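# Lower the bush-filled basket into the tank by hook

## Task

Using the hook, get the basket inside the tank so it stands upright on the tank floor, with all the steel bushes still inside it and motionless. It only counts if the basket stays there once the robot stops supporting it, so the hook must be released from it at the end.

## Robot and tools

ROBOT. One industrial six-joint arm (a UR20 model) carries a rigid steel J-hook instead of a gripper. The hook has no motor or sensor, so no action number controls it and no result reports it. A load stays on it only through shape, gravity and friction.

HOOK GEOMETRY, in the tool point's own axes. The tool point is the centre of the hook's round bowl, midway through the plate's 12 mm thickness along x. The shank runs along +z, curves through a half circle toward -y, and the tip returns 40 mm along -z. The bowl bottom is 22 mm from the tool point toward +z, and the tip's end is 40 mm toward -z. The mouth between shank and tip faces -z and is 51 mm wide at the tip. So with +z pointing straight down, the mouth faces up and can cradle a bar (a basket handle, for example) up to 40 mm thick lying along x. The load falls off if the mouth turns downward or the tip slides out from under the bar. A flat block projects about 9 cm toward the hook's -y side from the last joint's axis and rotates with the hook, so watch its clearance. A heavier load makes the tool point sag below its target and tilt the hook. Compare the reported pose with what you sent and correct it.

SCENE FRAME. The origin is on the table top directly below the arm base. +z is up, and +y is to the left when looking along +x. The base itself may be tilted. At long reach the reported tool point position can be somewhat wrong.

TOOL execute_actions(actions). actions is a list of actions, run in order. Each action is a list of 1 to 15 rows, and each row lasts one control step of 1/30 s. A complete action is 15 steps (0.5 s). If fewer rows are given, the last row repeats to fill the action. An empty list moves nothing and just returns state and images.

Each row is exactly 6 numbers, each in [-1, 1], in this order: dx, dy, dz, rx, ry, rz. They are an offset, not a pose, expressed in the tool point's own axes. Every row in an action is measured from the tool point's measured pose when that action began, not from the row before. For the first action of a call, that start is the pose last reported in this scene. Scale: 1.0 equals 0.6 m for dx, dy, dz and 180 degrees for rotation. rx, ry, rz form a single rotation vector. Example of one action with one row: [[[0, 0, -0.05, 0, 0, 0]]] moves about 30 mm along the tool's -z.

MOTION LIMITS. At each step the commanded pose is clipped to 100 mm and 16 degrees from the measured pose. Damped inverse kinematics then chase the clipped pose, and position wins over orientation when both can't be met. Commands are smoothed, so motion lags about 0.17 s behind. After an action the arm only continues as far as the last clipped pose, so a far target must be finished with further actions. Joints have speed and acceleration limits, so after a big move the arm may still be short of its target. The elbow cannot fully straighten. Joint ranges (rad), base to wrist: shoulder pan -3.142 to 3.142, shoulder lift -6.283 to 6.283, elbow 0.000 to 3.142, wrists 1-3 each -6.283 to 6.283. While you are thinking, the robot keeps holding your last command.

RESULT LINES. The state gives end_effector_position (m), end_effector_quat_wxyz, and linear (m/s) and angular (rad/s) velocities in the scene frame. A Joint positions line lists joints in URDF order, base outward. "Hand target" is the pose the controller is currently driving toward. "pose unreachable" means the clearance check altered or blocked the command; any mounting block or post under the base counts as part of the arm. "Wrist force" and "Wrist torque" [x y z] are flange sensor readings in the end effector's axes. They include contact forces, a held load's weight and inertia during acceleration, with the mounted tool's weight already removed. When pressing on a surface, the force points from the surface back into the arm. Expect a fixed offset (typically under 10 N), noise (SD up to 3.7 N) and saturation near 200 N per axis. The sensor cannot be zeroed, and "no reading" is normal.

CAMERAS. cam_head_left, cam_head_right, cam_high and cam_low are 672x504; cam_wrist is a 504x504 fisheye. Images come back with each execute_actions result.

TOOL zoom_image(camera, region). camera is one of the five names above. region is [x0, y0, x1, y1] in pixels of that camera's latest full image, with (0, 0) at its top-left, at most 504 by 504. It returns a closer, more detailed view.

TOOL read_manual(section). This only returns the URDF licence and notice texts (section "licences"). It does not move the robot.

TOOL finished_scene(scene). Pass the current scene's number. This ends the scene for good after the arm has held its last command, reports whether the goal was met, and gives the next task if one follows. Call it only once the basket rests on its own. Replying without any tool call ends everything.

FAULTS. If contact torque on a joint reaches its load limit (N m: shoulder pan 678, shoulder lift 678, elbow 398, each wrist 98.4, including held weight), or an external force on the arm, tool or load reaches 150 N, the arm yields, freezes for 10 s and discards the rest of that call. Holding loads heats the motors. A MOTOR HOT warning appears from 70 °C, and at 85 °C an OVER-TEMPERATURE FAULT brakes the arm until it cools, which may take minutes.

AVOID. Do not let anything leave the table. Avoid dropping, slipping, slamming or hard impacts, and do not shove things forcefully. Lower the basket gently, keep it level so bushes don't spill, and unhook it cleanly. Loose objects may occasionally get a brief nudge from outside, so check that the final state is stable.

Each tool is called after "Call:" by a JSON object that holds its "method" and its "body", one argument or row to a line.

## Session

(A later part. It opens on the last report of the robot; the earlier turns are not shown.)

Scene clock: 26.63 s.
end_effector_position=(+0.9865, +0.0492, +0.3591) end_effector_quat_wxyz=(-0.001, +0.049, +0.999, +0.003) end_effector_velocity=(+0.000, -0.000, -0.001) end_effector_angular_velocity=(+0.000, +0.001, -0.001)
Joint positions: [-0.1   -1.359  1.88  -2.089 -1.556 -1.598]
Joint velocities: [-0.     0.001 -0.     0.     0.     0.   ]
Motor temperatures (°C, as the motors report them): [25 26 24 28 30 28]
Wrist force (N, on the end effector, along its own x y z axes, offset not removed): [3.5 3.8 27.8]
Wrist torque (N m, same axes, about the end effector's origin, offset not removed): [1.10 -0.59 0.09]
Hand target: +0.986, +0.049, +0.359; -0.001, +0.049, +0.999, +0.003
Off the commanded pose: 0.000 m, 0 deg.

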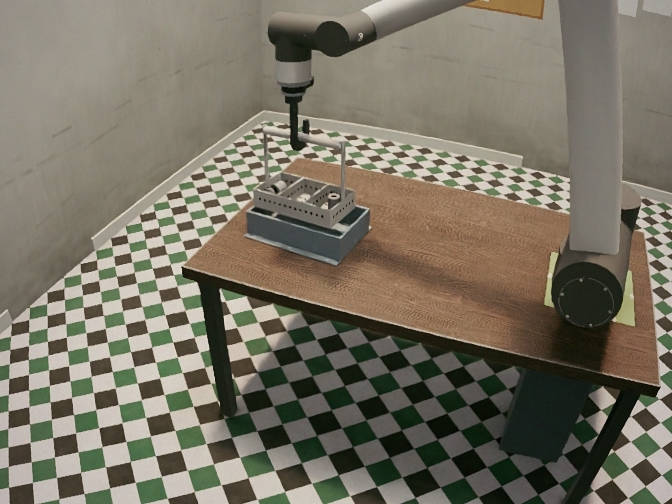

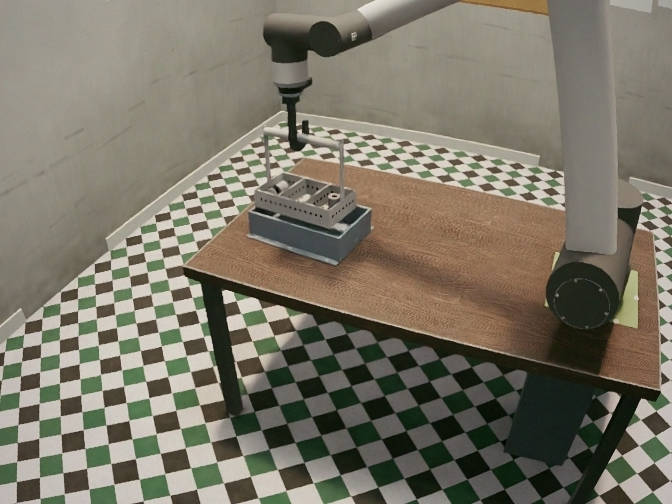

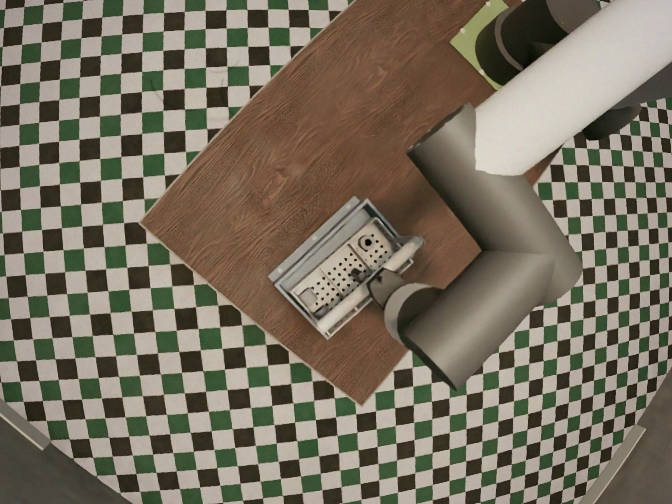

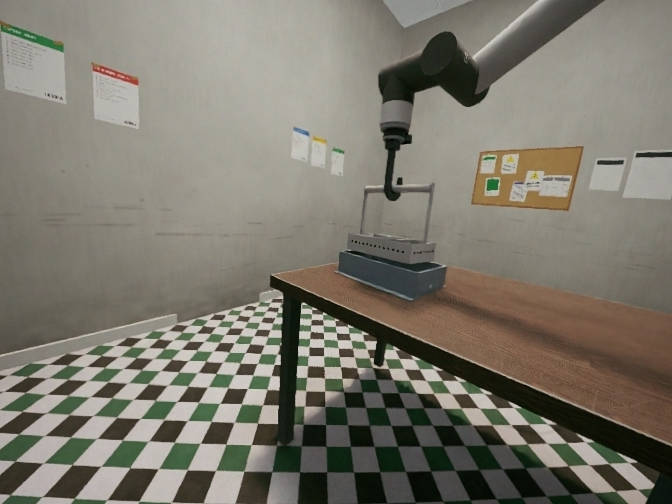

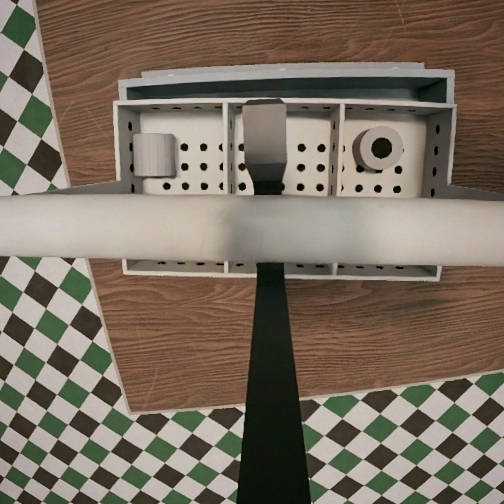

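Call:
{"method": "execute_actions", "body": {
  "actions": [
    [[0,-0.0004,0.0008,0,0,0],[0,-0.0009,0.0016,0,0,0],[0,-0.0013,0.0024,0,0,0],[0,-0.0018,0.0032,0,0,0],[0,-0.0022,0.004,0,0,0],[0,-0.0027,0.0048,0,0,0],[0,-0.0031,0.0056,0,0,0],[0,-0.0036,0.0064,0,0,0],[0,-0.004,0.0072,0,0,0],[0,-0.0044,0.008,0,0,0],[0,-0.0049,0.0088,0,0,0],[0,-0.0053,0.0096,0,0,0],[0,-0.0058,0.0104,0,0,0],[0,-0.0062,0.0112,0,0,0],[0,-0.0067,0.012,0,0,0]],
    [[0,-0.002,0.0037,0,0,0],[0,-0.0025,0.0045,0,0,0],[0,-0.0029,0.0053,0,0,0],[0,-0.0034,0.0061,0,0,0],[0,-0.0038,0.0069,0,0,0],[0,-0.0043,0.0077,0,0,0],[0,-0.0047,0.0085,0,0,0],[0,-0.0052,0.0093,0,0,0],[0,-0.0056,0.0101,0,0,0],[0,-0.006,0.0109,0,0,0],[0,-0.0065,0.0117,0,0,0],[0,-0.0069,0.0125,0,0,0],[0,-0.0074,0.0133,0,0,0],[0,-0.0078,0.0141,0,0,0],[0,-0.0083,0.0149,0,0,0]]
  ]
}}

Call:
{"method": "execute_actions", "body": {
  "actions": []
}}

Call:
{"method": "zoom_image", "body": {
  "camera": "cam_wrist",
  "region": [90, 40, 490, 300]
}}

Call:
{"method": "zoom_image", "body": {
  "camera": "cam_high",
  "region": [250, 180, 450, 350]
}}

Scene clock: 28.30 s.
end_effector_position=(+0.9858, +0.0421, +0.3462) end_effector_quat_wxyz=(-0.001, +0.049, +0.999, +0.003) end_effector_velocity=(-0.000, -0.009, -0.013) end_effector_angular_velocity=(-0.000, -0.001, -0.000)
Joint positions: [-0.108 -1.353  1.892 -2.108 -1.556 -1.605]
Joint velocities: [-0.009  0.007  0.012 -0.021 -0.    -0.008]
Motor temperatures (°C, as the motors report them): [25 26 24 28 30 28]
Wrist force (N, on the end effector, along its own x y z axes, offset not removed): [3.5 0.4 26.1]
Wrist torque (N m, same axes, about the end effector's origin, offset not removed): [0.35 -0.56 0.13]
Hand target: +0.986, +0.041, +0.345; -0.001, +0.049, +0.999, +0.003
Off the commanded pose: 0.002 m, 0 deg.

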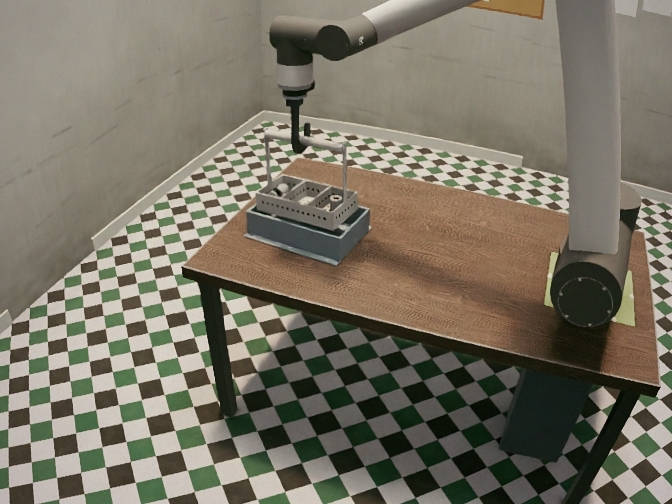

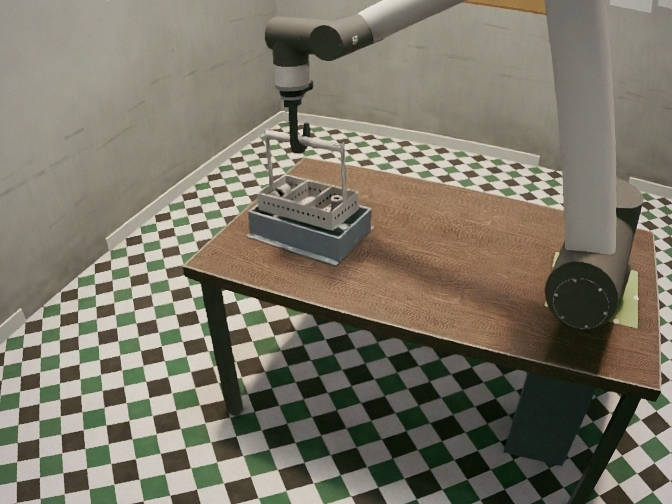

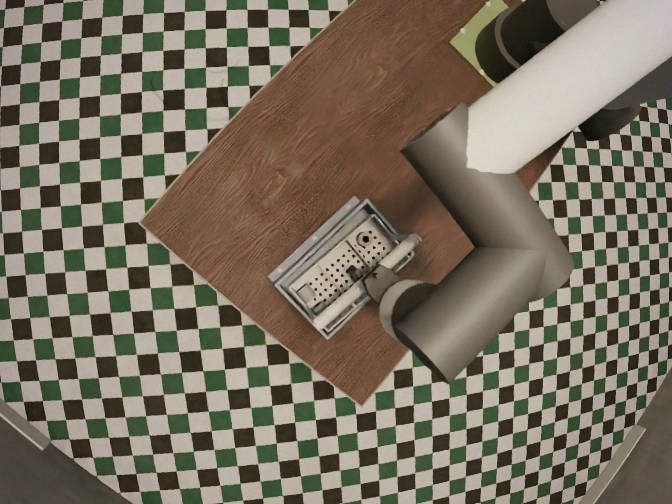

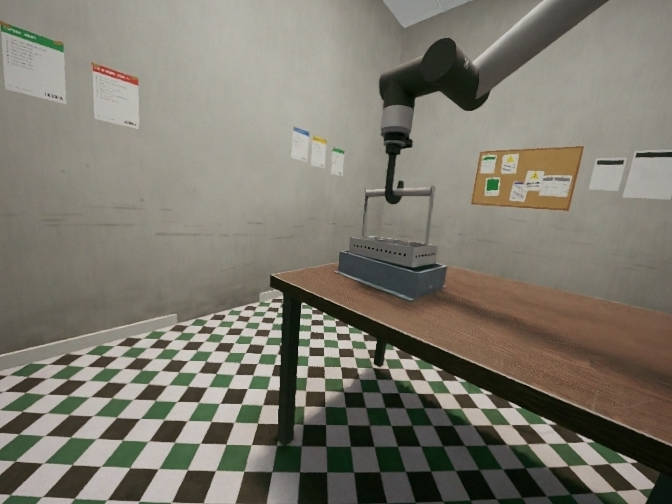

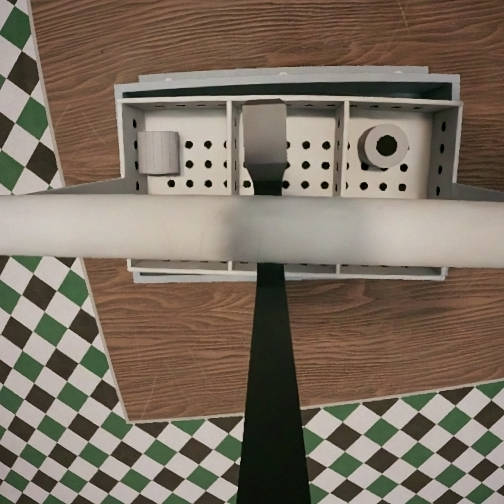

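Scene clock: 28.30 s.
end_effector_position=(+0.9858, +0.0421, +0.3462) end_effector_quat_wxyz=(-0.001, +0.049, +0.999, +0.003) end_effector_velocity=(-0.000, -0.009, -0.013) end_effector_angular_velocity=(-0.000, -0.001, -0.000)
Joint positions: [-0.108 -1.353  1.892 -2.108 -1.556 -1.605]
Joint velocities: [-0.009  0.007  0.012 -0.021 -0.    -0.008]
Motor temperatures (°C, as the motors report them): [25 26 24 28 30 28]
Wrist force (N, on the end effector, along its own x y z axes, offset not removed): [3.5 0.4 26.1]
Wrist torque (N m, same axes, about the end effector's origin, offset not removed): [0.35 -0.56 0.13]
Hand target: +0.986, +0.041, +0.345; -0.001, +0.049, +0.999, +0.003
Off the commanded pose: 0.002 m, 0 deg.

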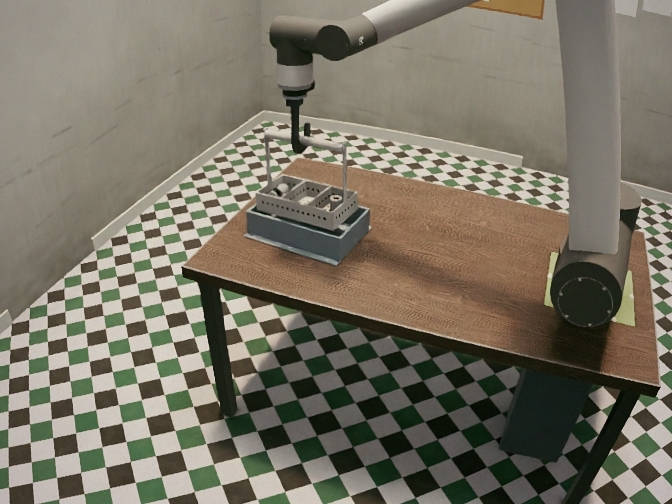

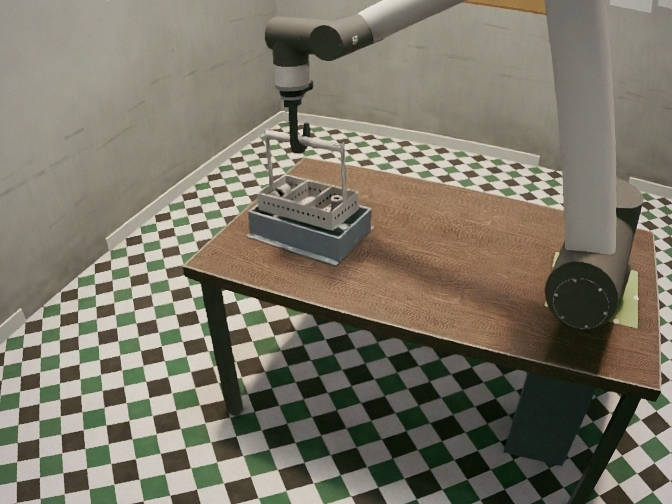

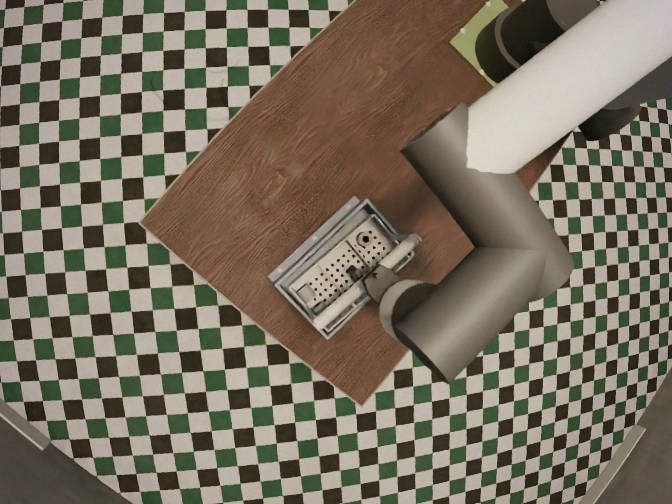

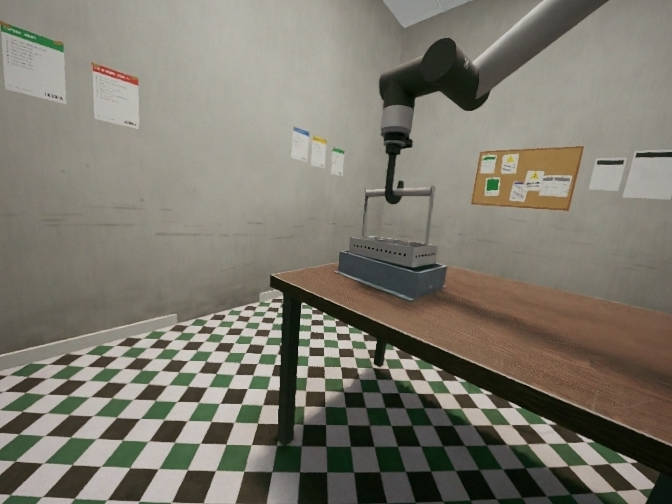

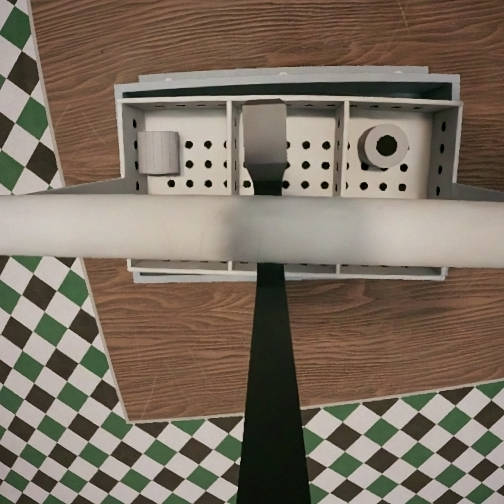

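Region (90, 40, 490, 300) of cam_wrist's 504x504 image, scaled by 1.260, with more detail than that image has; it fills the top 328 rows of this view, and the rest is white.

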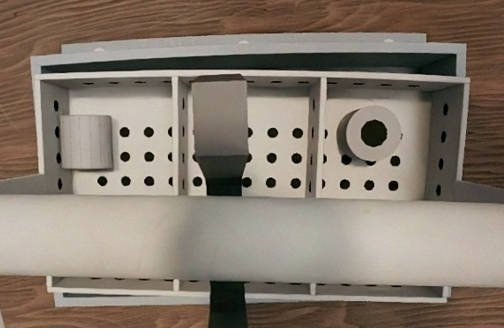

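Region (250, 180, 450, 350) of cam_high's 672x504 image, scaled by 2.520, with more detail than that image has; it fills the top 428 rows of this view, and the rest is white.

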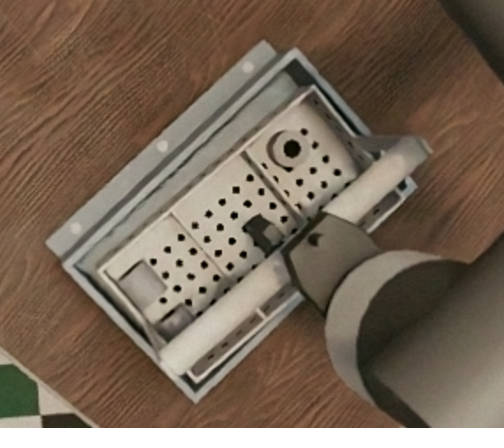

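Call:
{"method": "execute_actions", "body": {
  "actions": [
    [[0,0,0.006,0,0,-0.001],[0,0,0.014,0,0,-0.002],[0,0,0.024,0,0,-0.003],[0,0,0.035,0,0,-0.004],[0,0,0.046,0,0,-0.005],[0,0,0.057,0,0,-0.0055],[0,0,0.068,0,0,-0.0055],[0,0,0.079,0,0,-0.0055],[0,0,0.089,0,0,-0.0055],[0,0,0.098,0,0,-0.0055],[0,0,0.106,0,0,-0.0055],[0,0,0.113,0,0,-0.0055],[0,0,0.118,0,0,-0.0055],[0,0,0.121,0,0,-0.0055],[0,0,0.123,0,0,-0.0055]]
  ]
}}

Scene clock: 29.30 s.
end_effector_position=(+0.9852, +0.0423, +0.2821) end_effector_quat_wxyz=(-0.001, +0.041, +0.999, +0.003) end_effector_velocity=(+0.001, +0.002, -0.107) end_effector_angular_velocity=(-0.000, -0.001, +0.003)
Joint positions: [-0.107 -1.31   1.94  -2.198 -1.556 -1.622]
Joint velocities: [ 0.003  0.079  0.072 -0.152 -0.     0.   ]
Motor temperatures (°C, as the motors report them): [25 26 24 28 30 28]
Wrist force (N, on the end effector, along its own x y z axes, offset not removed): [3.8 2.8 29.3]
Wrist torque (N m, same axes, about the end effector's origin, offset not removed): [0.89 -0.52 0.14]
Hand target: +0.985, +0.042, +0.273; -0.001, +0.041, +0.999, +0.003
Off the commanded pose: 0.010 m, 0 deg.

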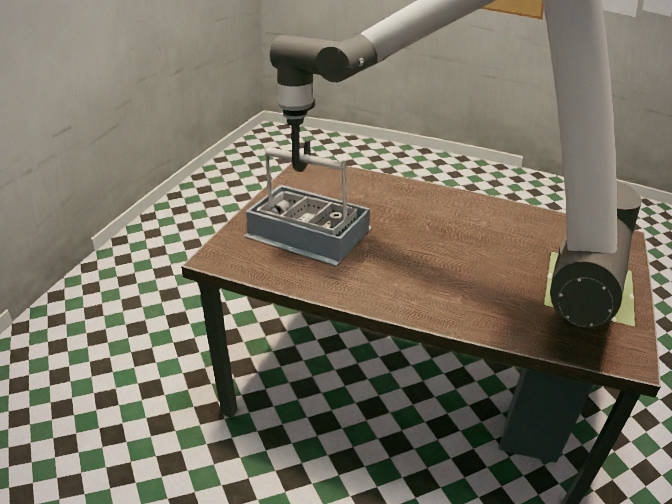

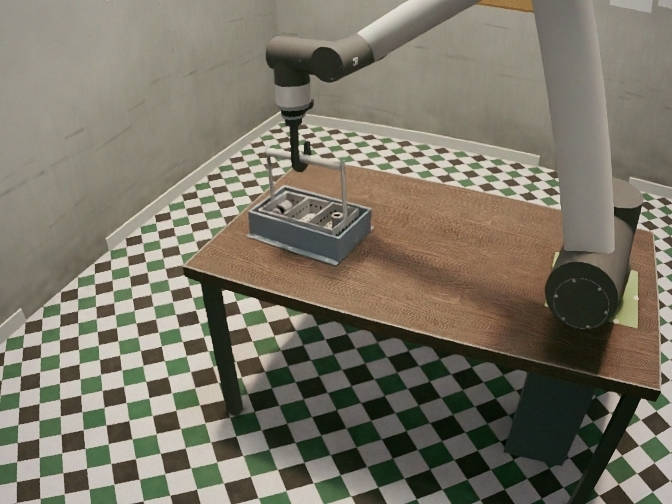

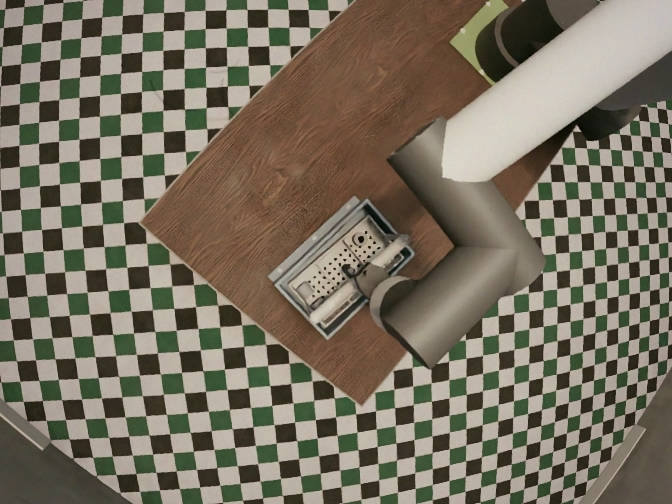

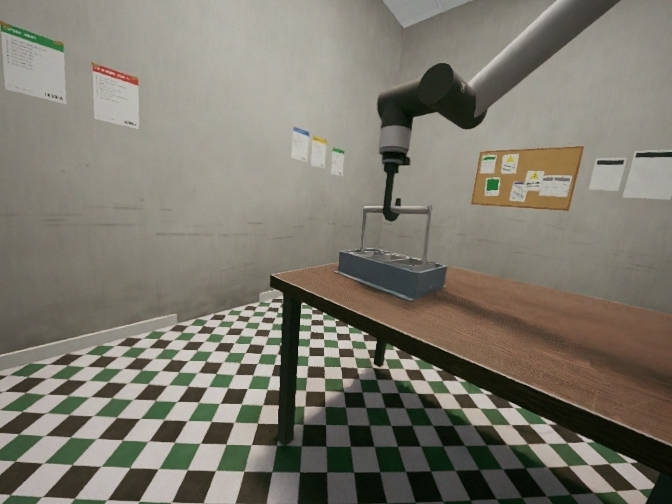

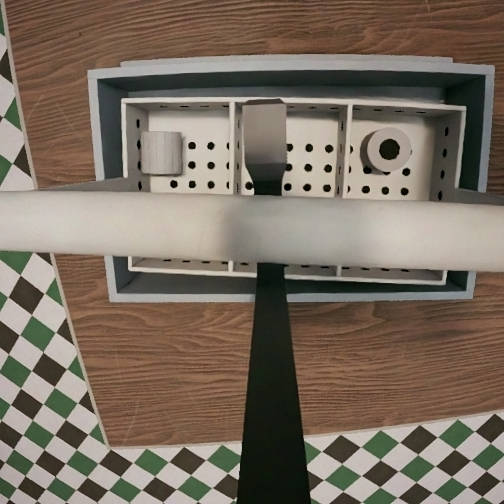

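Call:
{"method": "execute_actions", "body": {
  "actions": []
}}

Scene clock: 29.33 s.
end_effector_position=(+0.9853, +0.0423, +0.2790) end_effector_quat_wxyz=(-0.001, +0.041, +0.999, +0.003) end_effector_velocity=(-0.000, +0.000, -0.083) end_effector_angular_velocity=(+0.000, +0.002, +0.001)
Joint positions: [-0.107 -1.308  1.942 -2.203 -1.556 -1.622]
Joint velocities: [ 0.001  0.062  0.055 -0.115  0.    -0.   ]
Motor temperatures (°C, as the motors report them): [25 26 24 28 30 28]
Wrist force (N, on the end effector, along its own x y z axes, offset not removed): [0.5 3.9 30.3]
Wrist torque (N m, same axes, about the end effector's origin, offset not removed): [1.04 0.07 0.14]
Hand target: +0.985, +0.042, +0.273; -0.001, +0.041, +0.999, +0.003
Off the commanded pose: 0.007 m, 0 deg.

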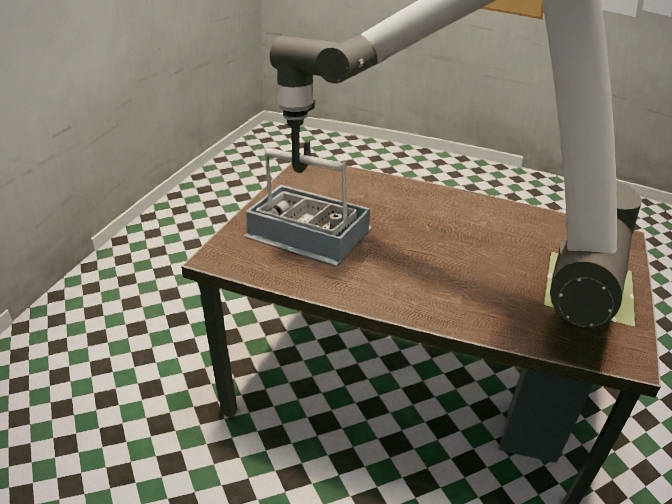

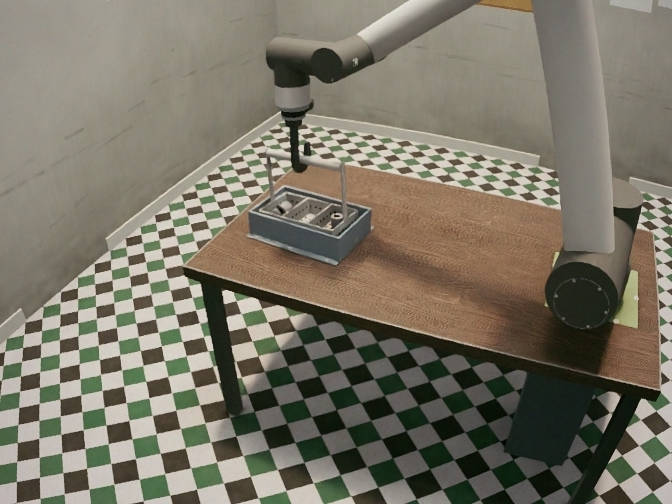

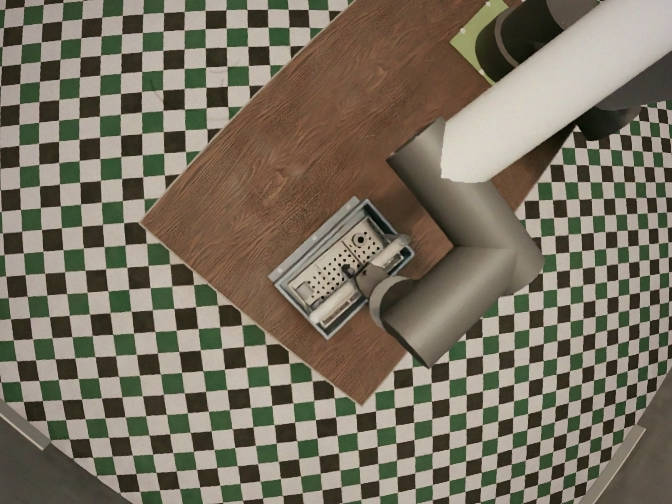

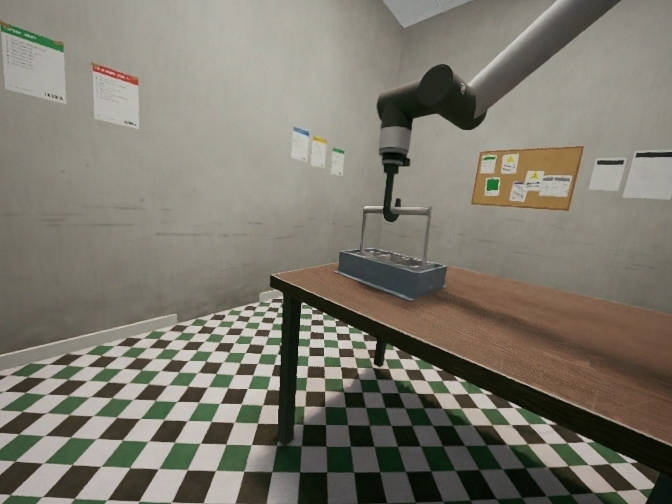

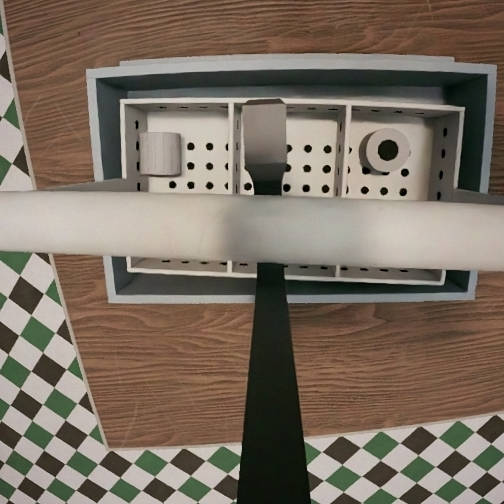

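The basket is centred inside the tank. I'll let the arm settle and check the load.

Call:
{"method": "execute_actions", "body": {
  "actions": []
}}

Scene clock: 29.40 s.
end_effector_position=(+0.9854, +0.0423, +0.2753) end_effector_quat_wxyz=(-0.001, +0.041, +0.999, +0.003) end_effector_velocity=(+0.003, +0.002, -0.037) end_effector_angular_velocity=(-0.000, -0.002, +0.003)
Joint positions: [-0.107 -1.305  1.945 -2.208 -1.556 -1.622]
Joint velocities: [ 0.003  0.03   0.022 -0.054  0.     0.   ]
Motor temperatures (°C, as the motors report them): [25 26 24 28 30 28]
Wrist force (N, on the end effector, along its own x y z axes, offset not removed): [4.1 0.8 28.9]
Wrist torque (N m, same axes, about the end effector's origin, offset not removed): [0.33 -0.71 0.06]
Hand target: +0.985, +0.042, +0.273; -0.001, +0.041, +0.999, +0.003
Off the commanded pose: 0.003 m, 0 deg.

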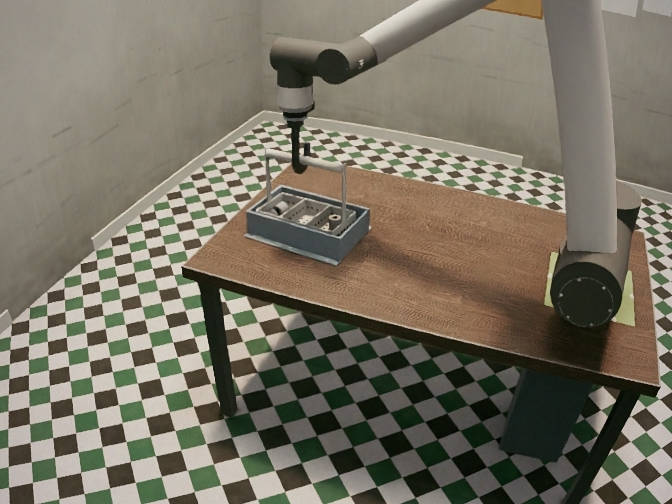

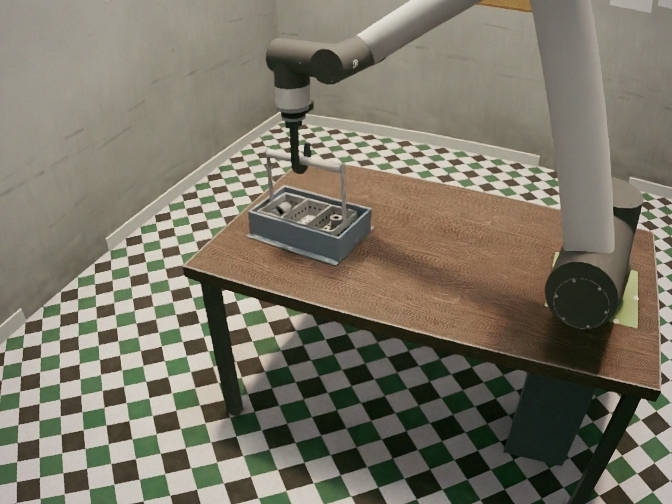

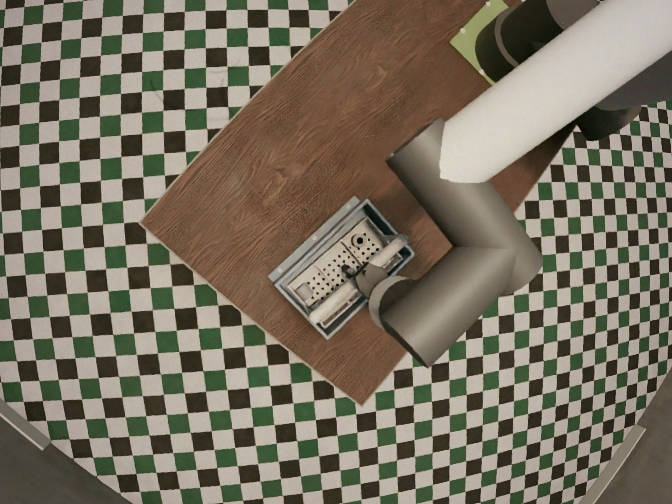

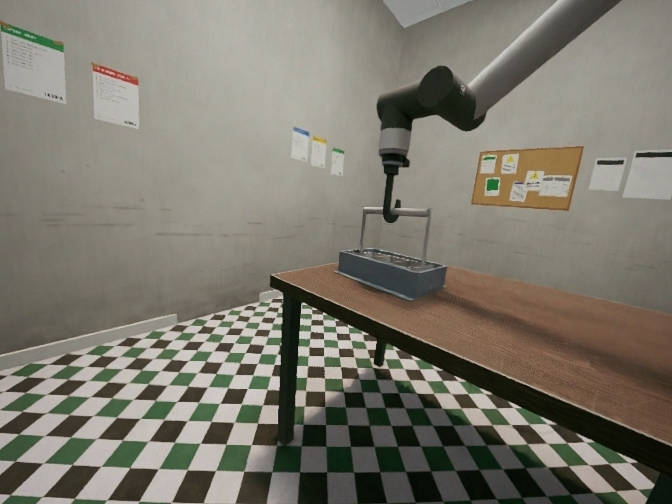

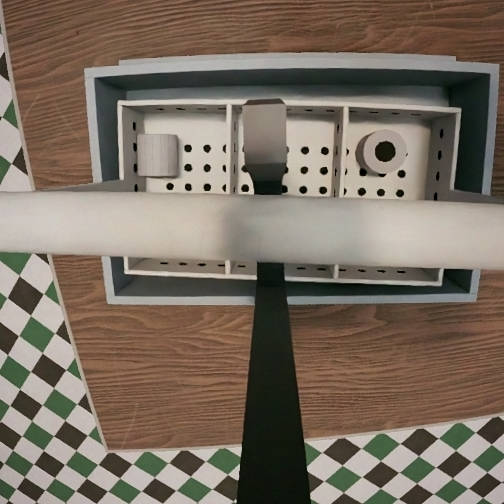

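Call:
{"method": "execute_actions", "body": {
  "actions": [
    [[0,0,0.005,0,0,0],[0,0,0.007,0,0,0],[0,0,0.009,0,0,0],[0,0,0.011,0,0,0],[0,0,0.013,0,0,0],[0,0,0.015,0,0,0],[0,0,0.017,0,0,0],[0,0,0.019,0,0,0],[0,0,0.021,0,0,0],[0,0,0.023,0,0,0],[0,0,0.025,0,0,0],[0,0,0.027,0,0,0],[0,0,0.029,0,0,0],[0,0,0.031,0,0,0],[0,0,0.033,0,0,0]]
  ]
}}

Scene clock: 30.73 s.
end_effector_position=(+0.9854, +0.0424, +0.2596) end_effector_quat_wxyz=(-0.001, +0.041, +0.999, +0.003) end_effector_velocity=(-0.001, -0.001, -0.035) end_effector_angular_velocity=(-0.000, +0.001, -0.001)
Joint positions: [-0.107 -1.293  1.955 -2.231 -1.556 -1.621]
Joint velocities: [-0.001  0.026  0.023 -0.049 -0.     0.   ]
Motor temperatures (°C, as the motors report them): [25 26 24 28 30 28]
Wrist force (N, on the end effector, along its own x y z axes, offset not removed): [3.7 3.5 3.2]
Wrist torque (N m, same axes, about the end effector's origin, offset not removed): [0.97 -0.71 0.08]
Hand target: +0.985, +0.042, +0.256; -0.001, +0.041, +0.999, +0.003
Off the commanded pose: 0.004 m, 0 deg.

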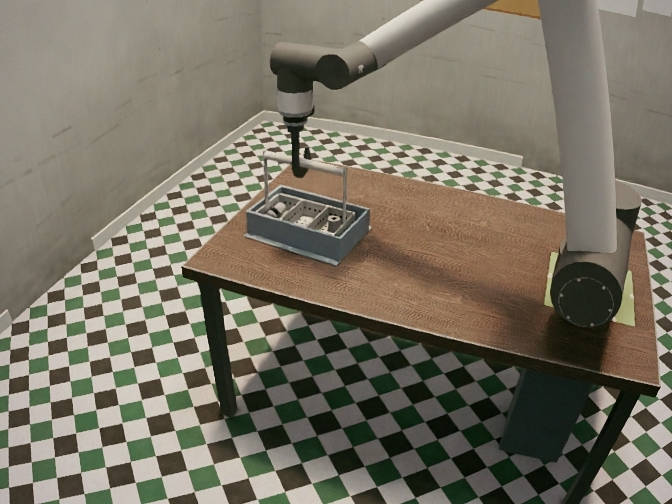

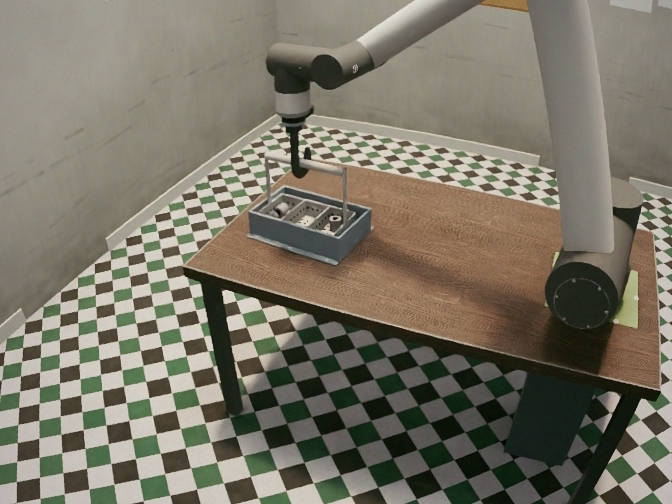

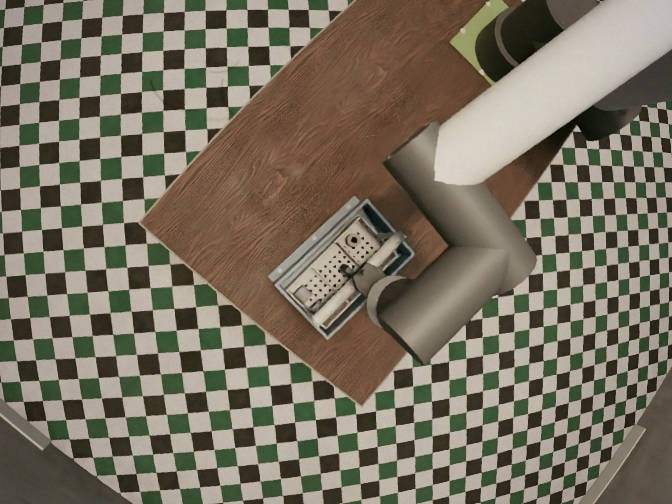

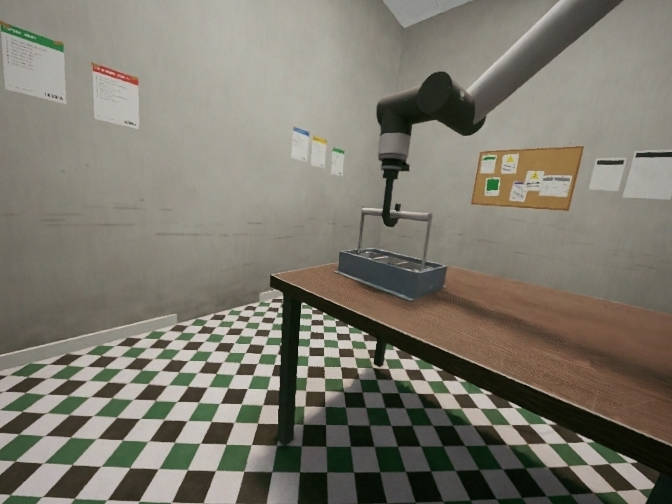

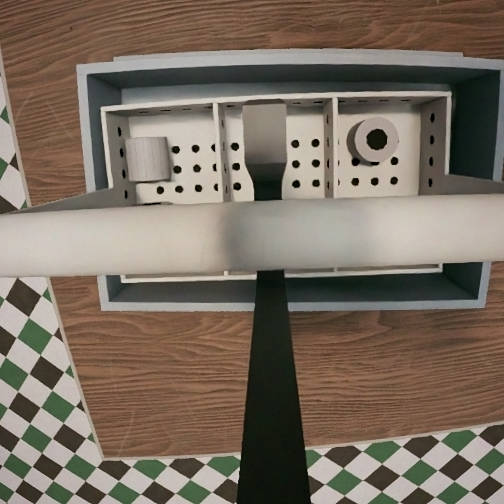

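Call:
{"method": "execute_actions", "body": {
  "actions": []
}}

Call:
{"method": "zoom_image", "body": {
  "camera": "cam_high",
  "region": [250, 180, 450, 350]
}}

Call:
{"method": "zoom_image", "body": {
  "camera": "cam_head_left",
  "region": [230, 130, 390, 270]
}}

Scene clock: 30.93 s.
end_effector_position=(+0.9854, +0.0424, +0.2559) end_effector_quat_wxyz=(-0.001, +0.041, +0.999, +0.003) end_effector_velocity=(-0.001, +0.001, -0.005) end_effector_angular_velocity=(-0.000, +0.001, +0.001)
Joint positions: [-0.107 -1.29   1.958 -2.236 -1.556 -1.621]
Joint velocities: [ 0.001  0.003  0.003 -0.006 -0.001  0.   ]
Motor temperatures (°C, as the motors report them): [25 26 24 28 30 28]
Wrist force (N, on the end effector, along its own x y z axes, offset not removed): [1.4 4.9 1.5]
Wrist torque (N m, same axes, about the end effector's origin, offset not removed): [1.20 -0.34 0.24]
Hand target: +0.985, +0.042, +0.256; -0.001, +0.041, +0.999, +0.003
Off the commanded pose: 0.000 m, 0 deg.

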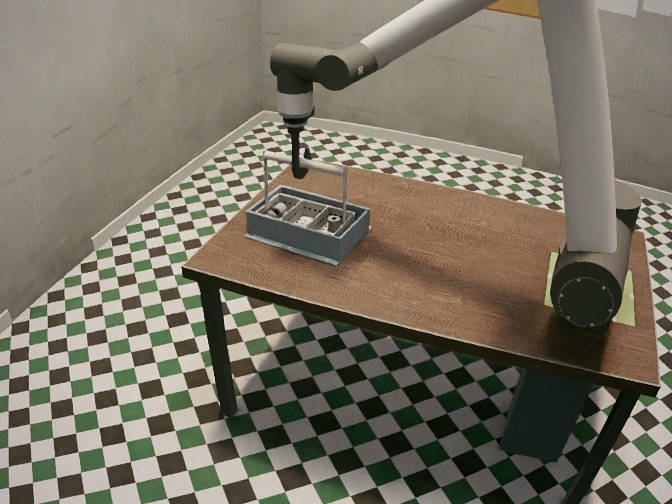

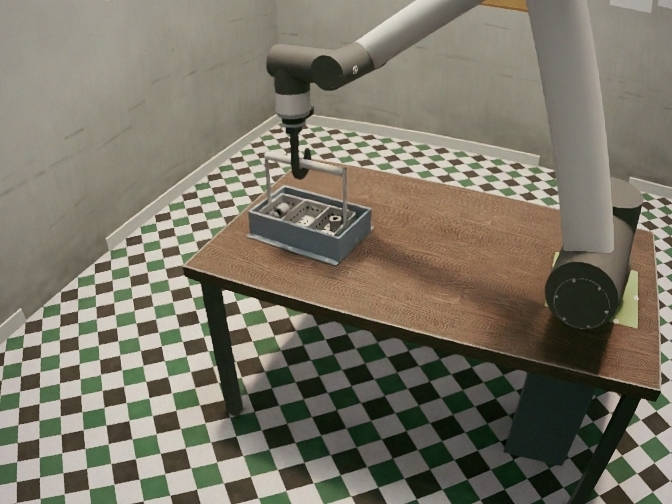

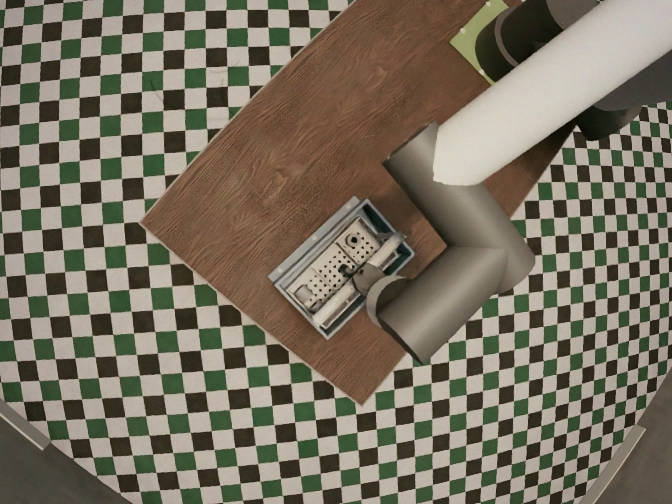

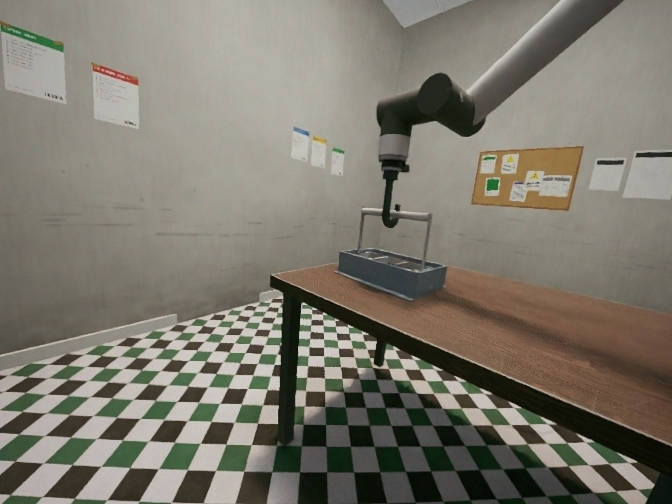

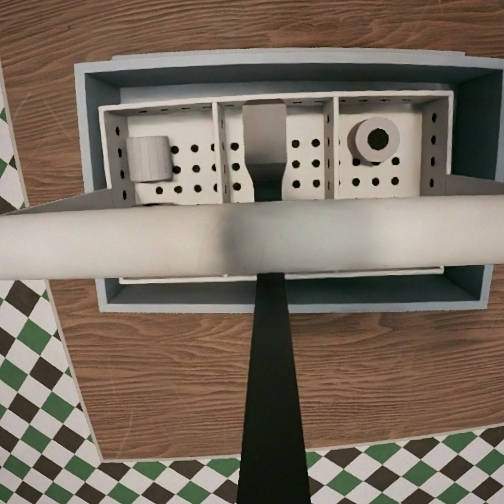

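Region (250, 180, 450, 350) of cam_high's 672x504 image, scaled by 2.520, with more detail than that image has; it fills the top 428 rows of this view, and the rest is white.

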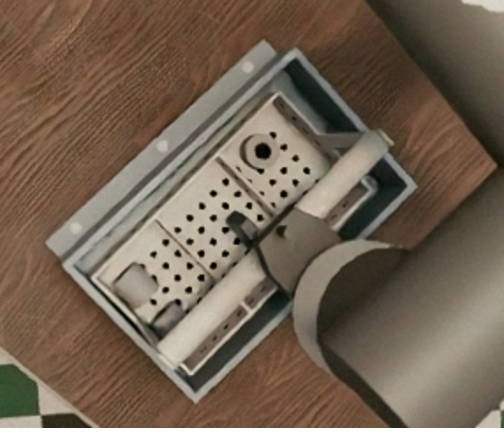

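Region (230, 130, 390, 270) of cam_head_left's 672x504 image, scaled by 3.150, with more detail than that image has; it fills the top 441 rows of this view, and the rest is white.

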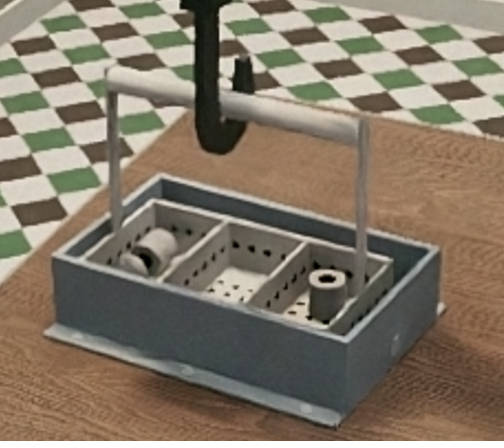

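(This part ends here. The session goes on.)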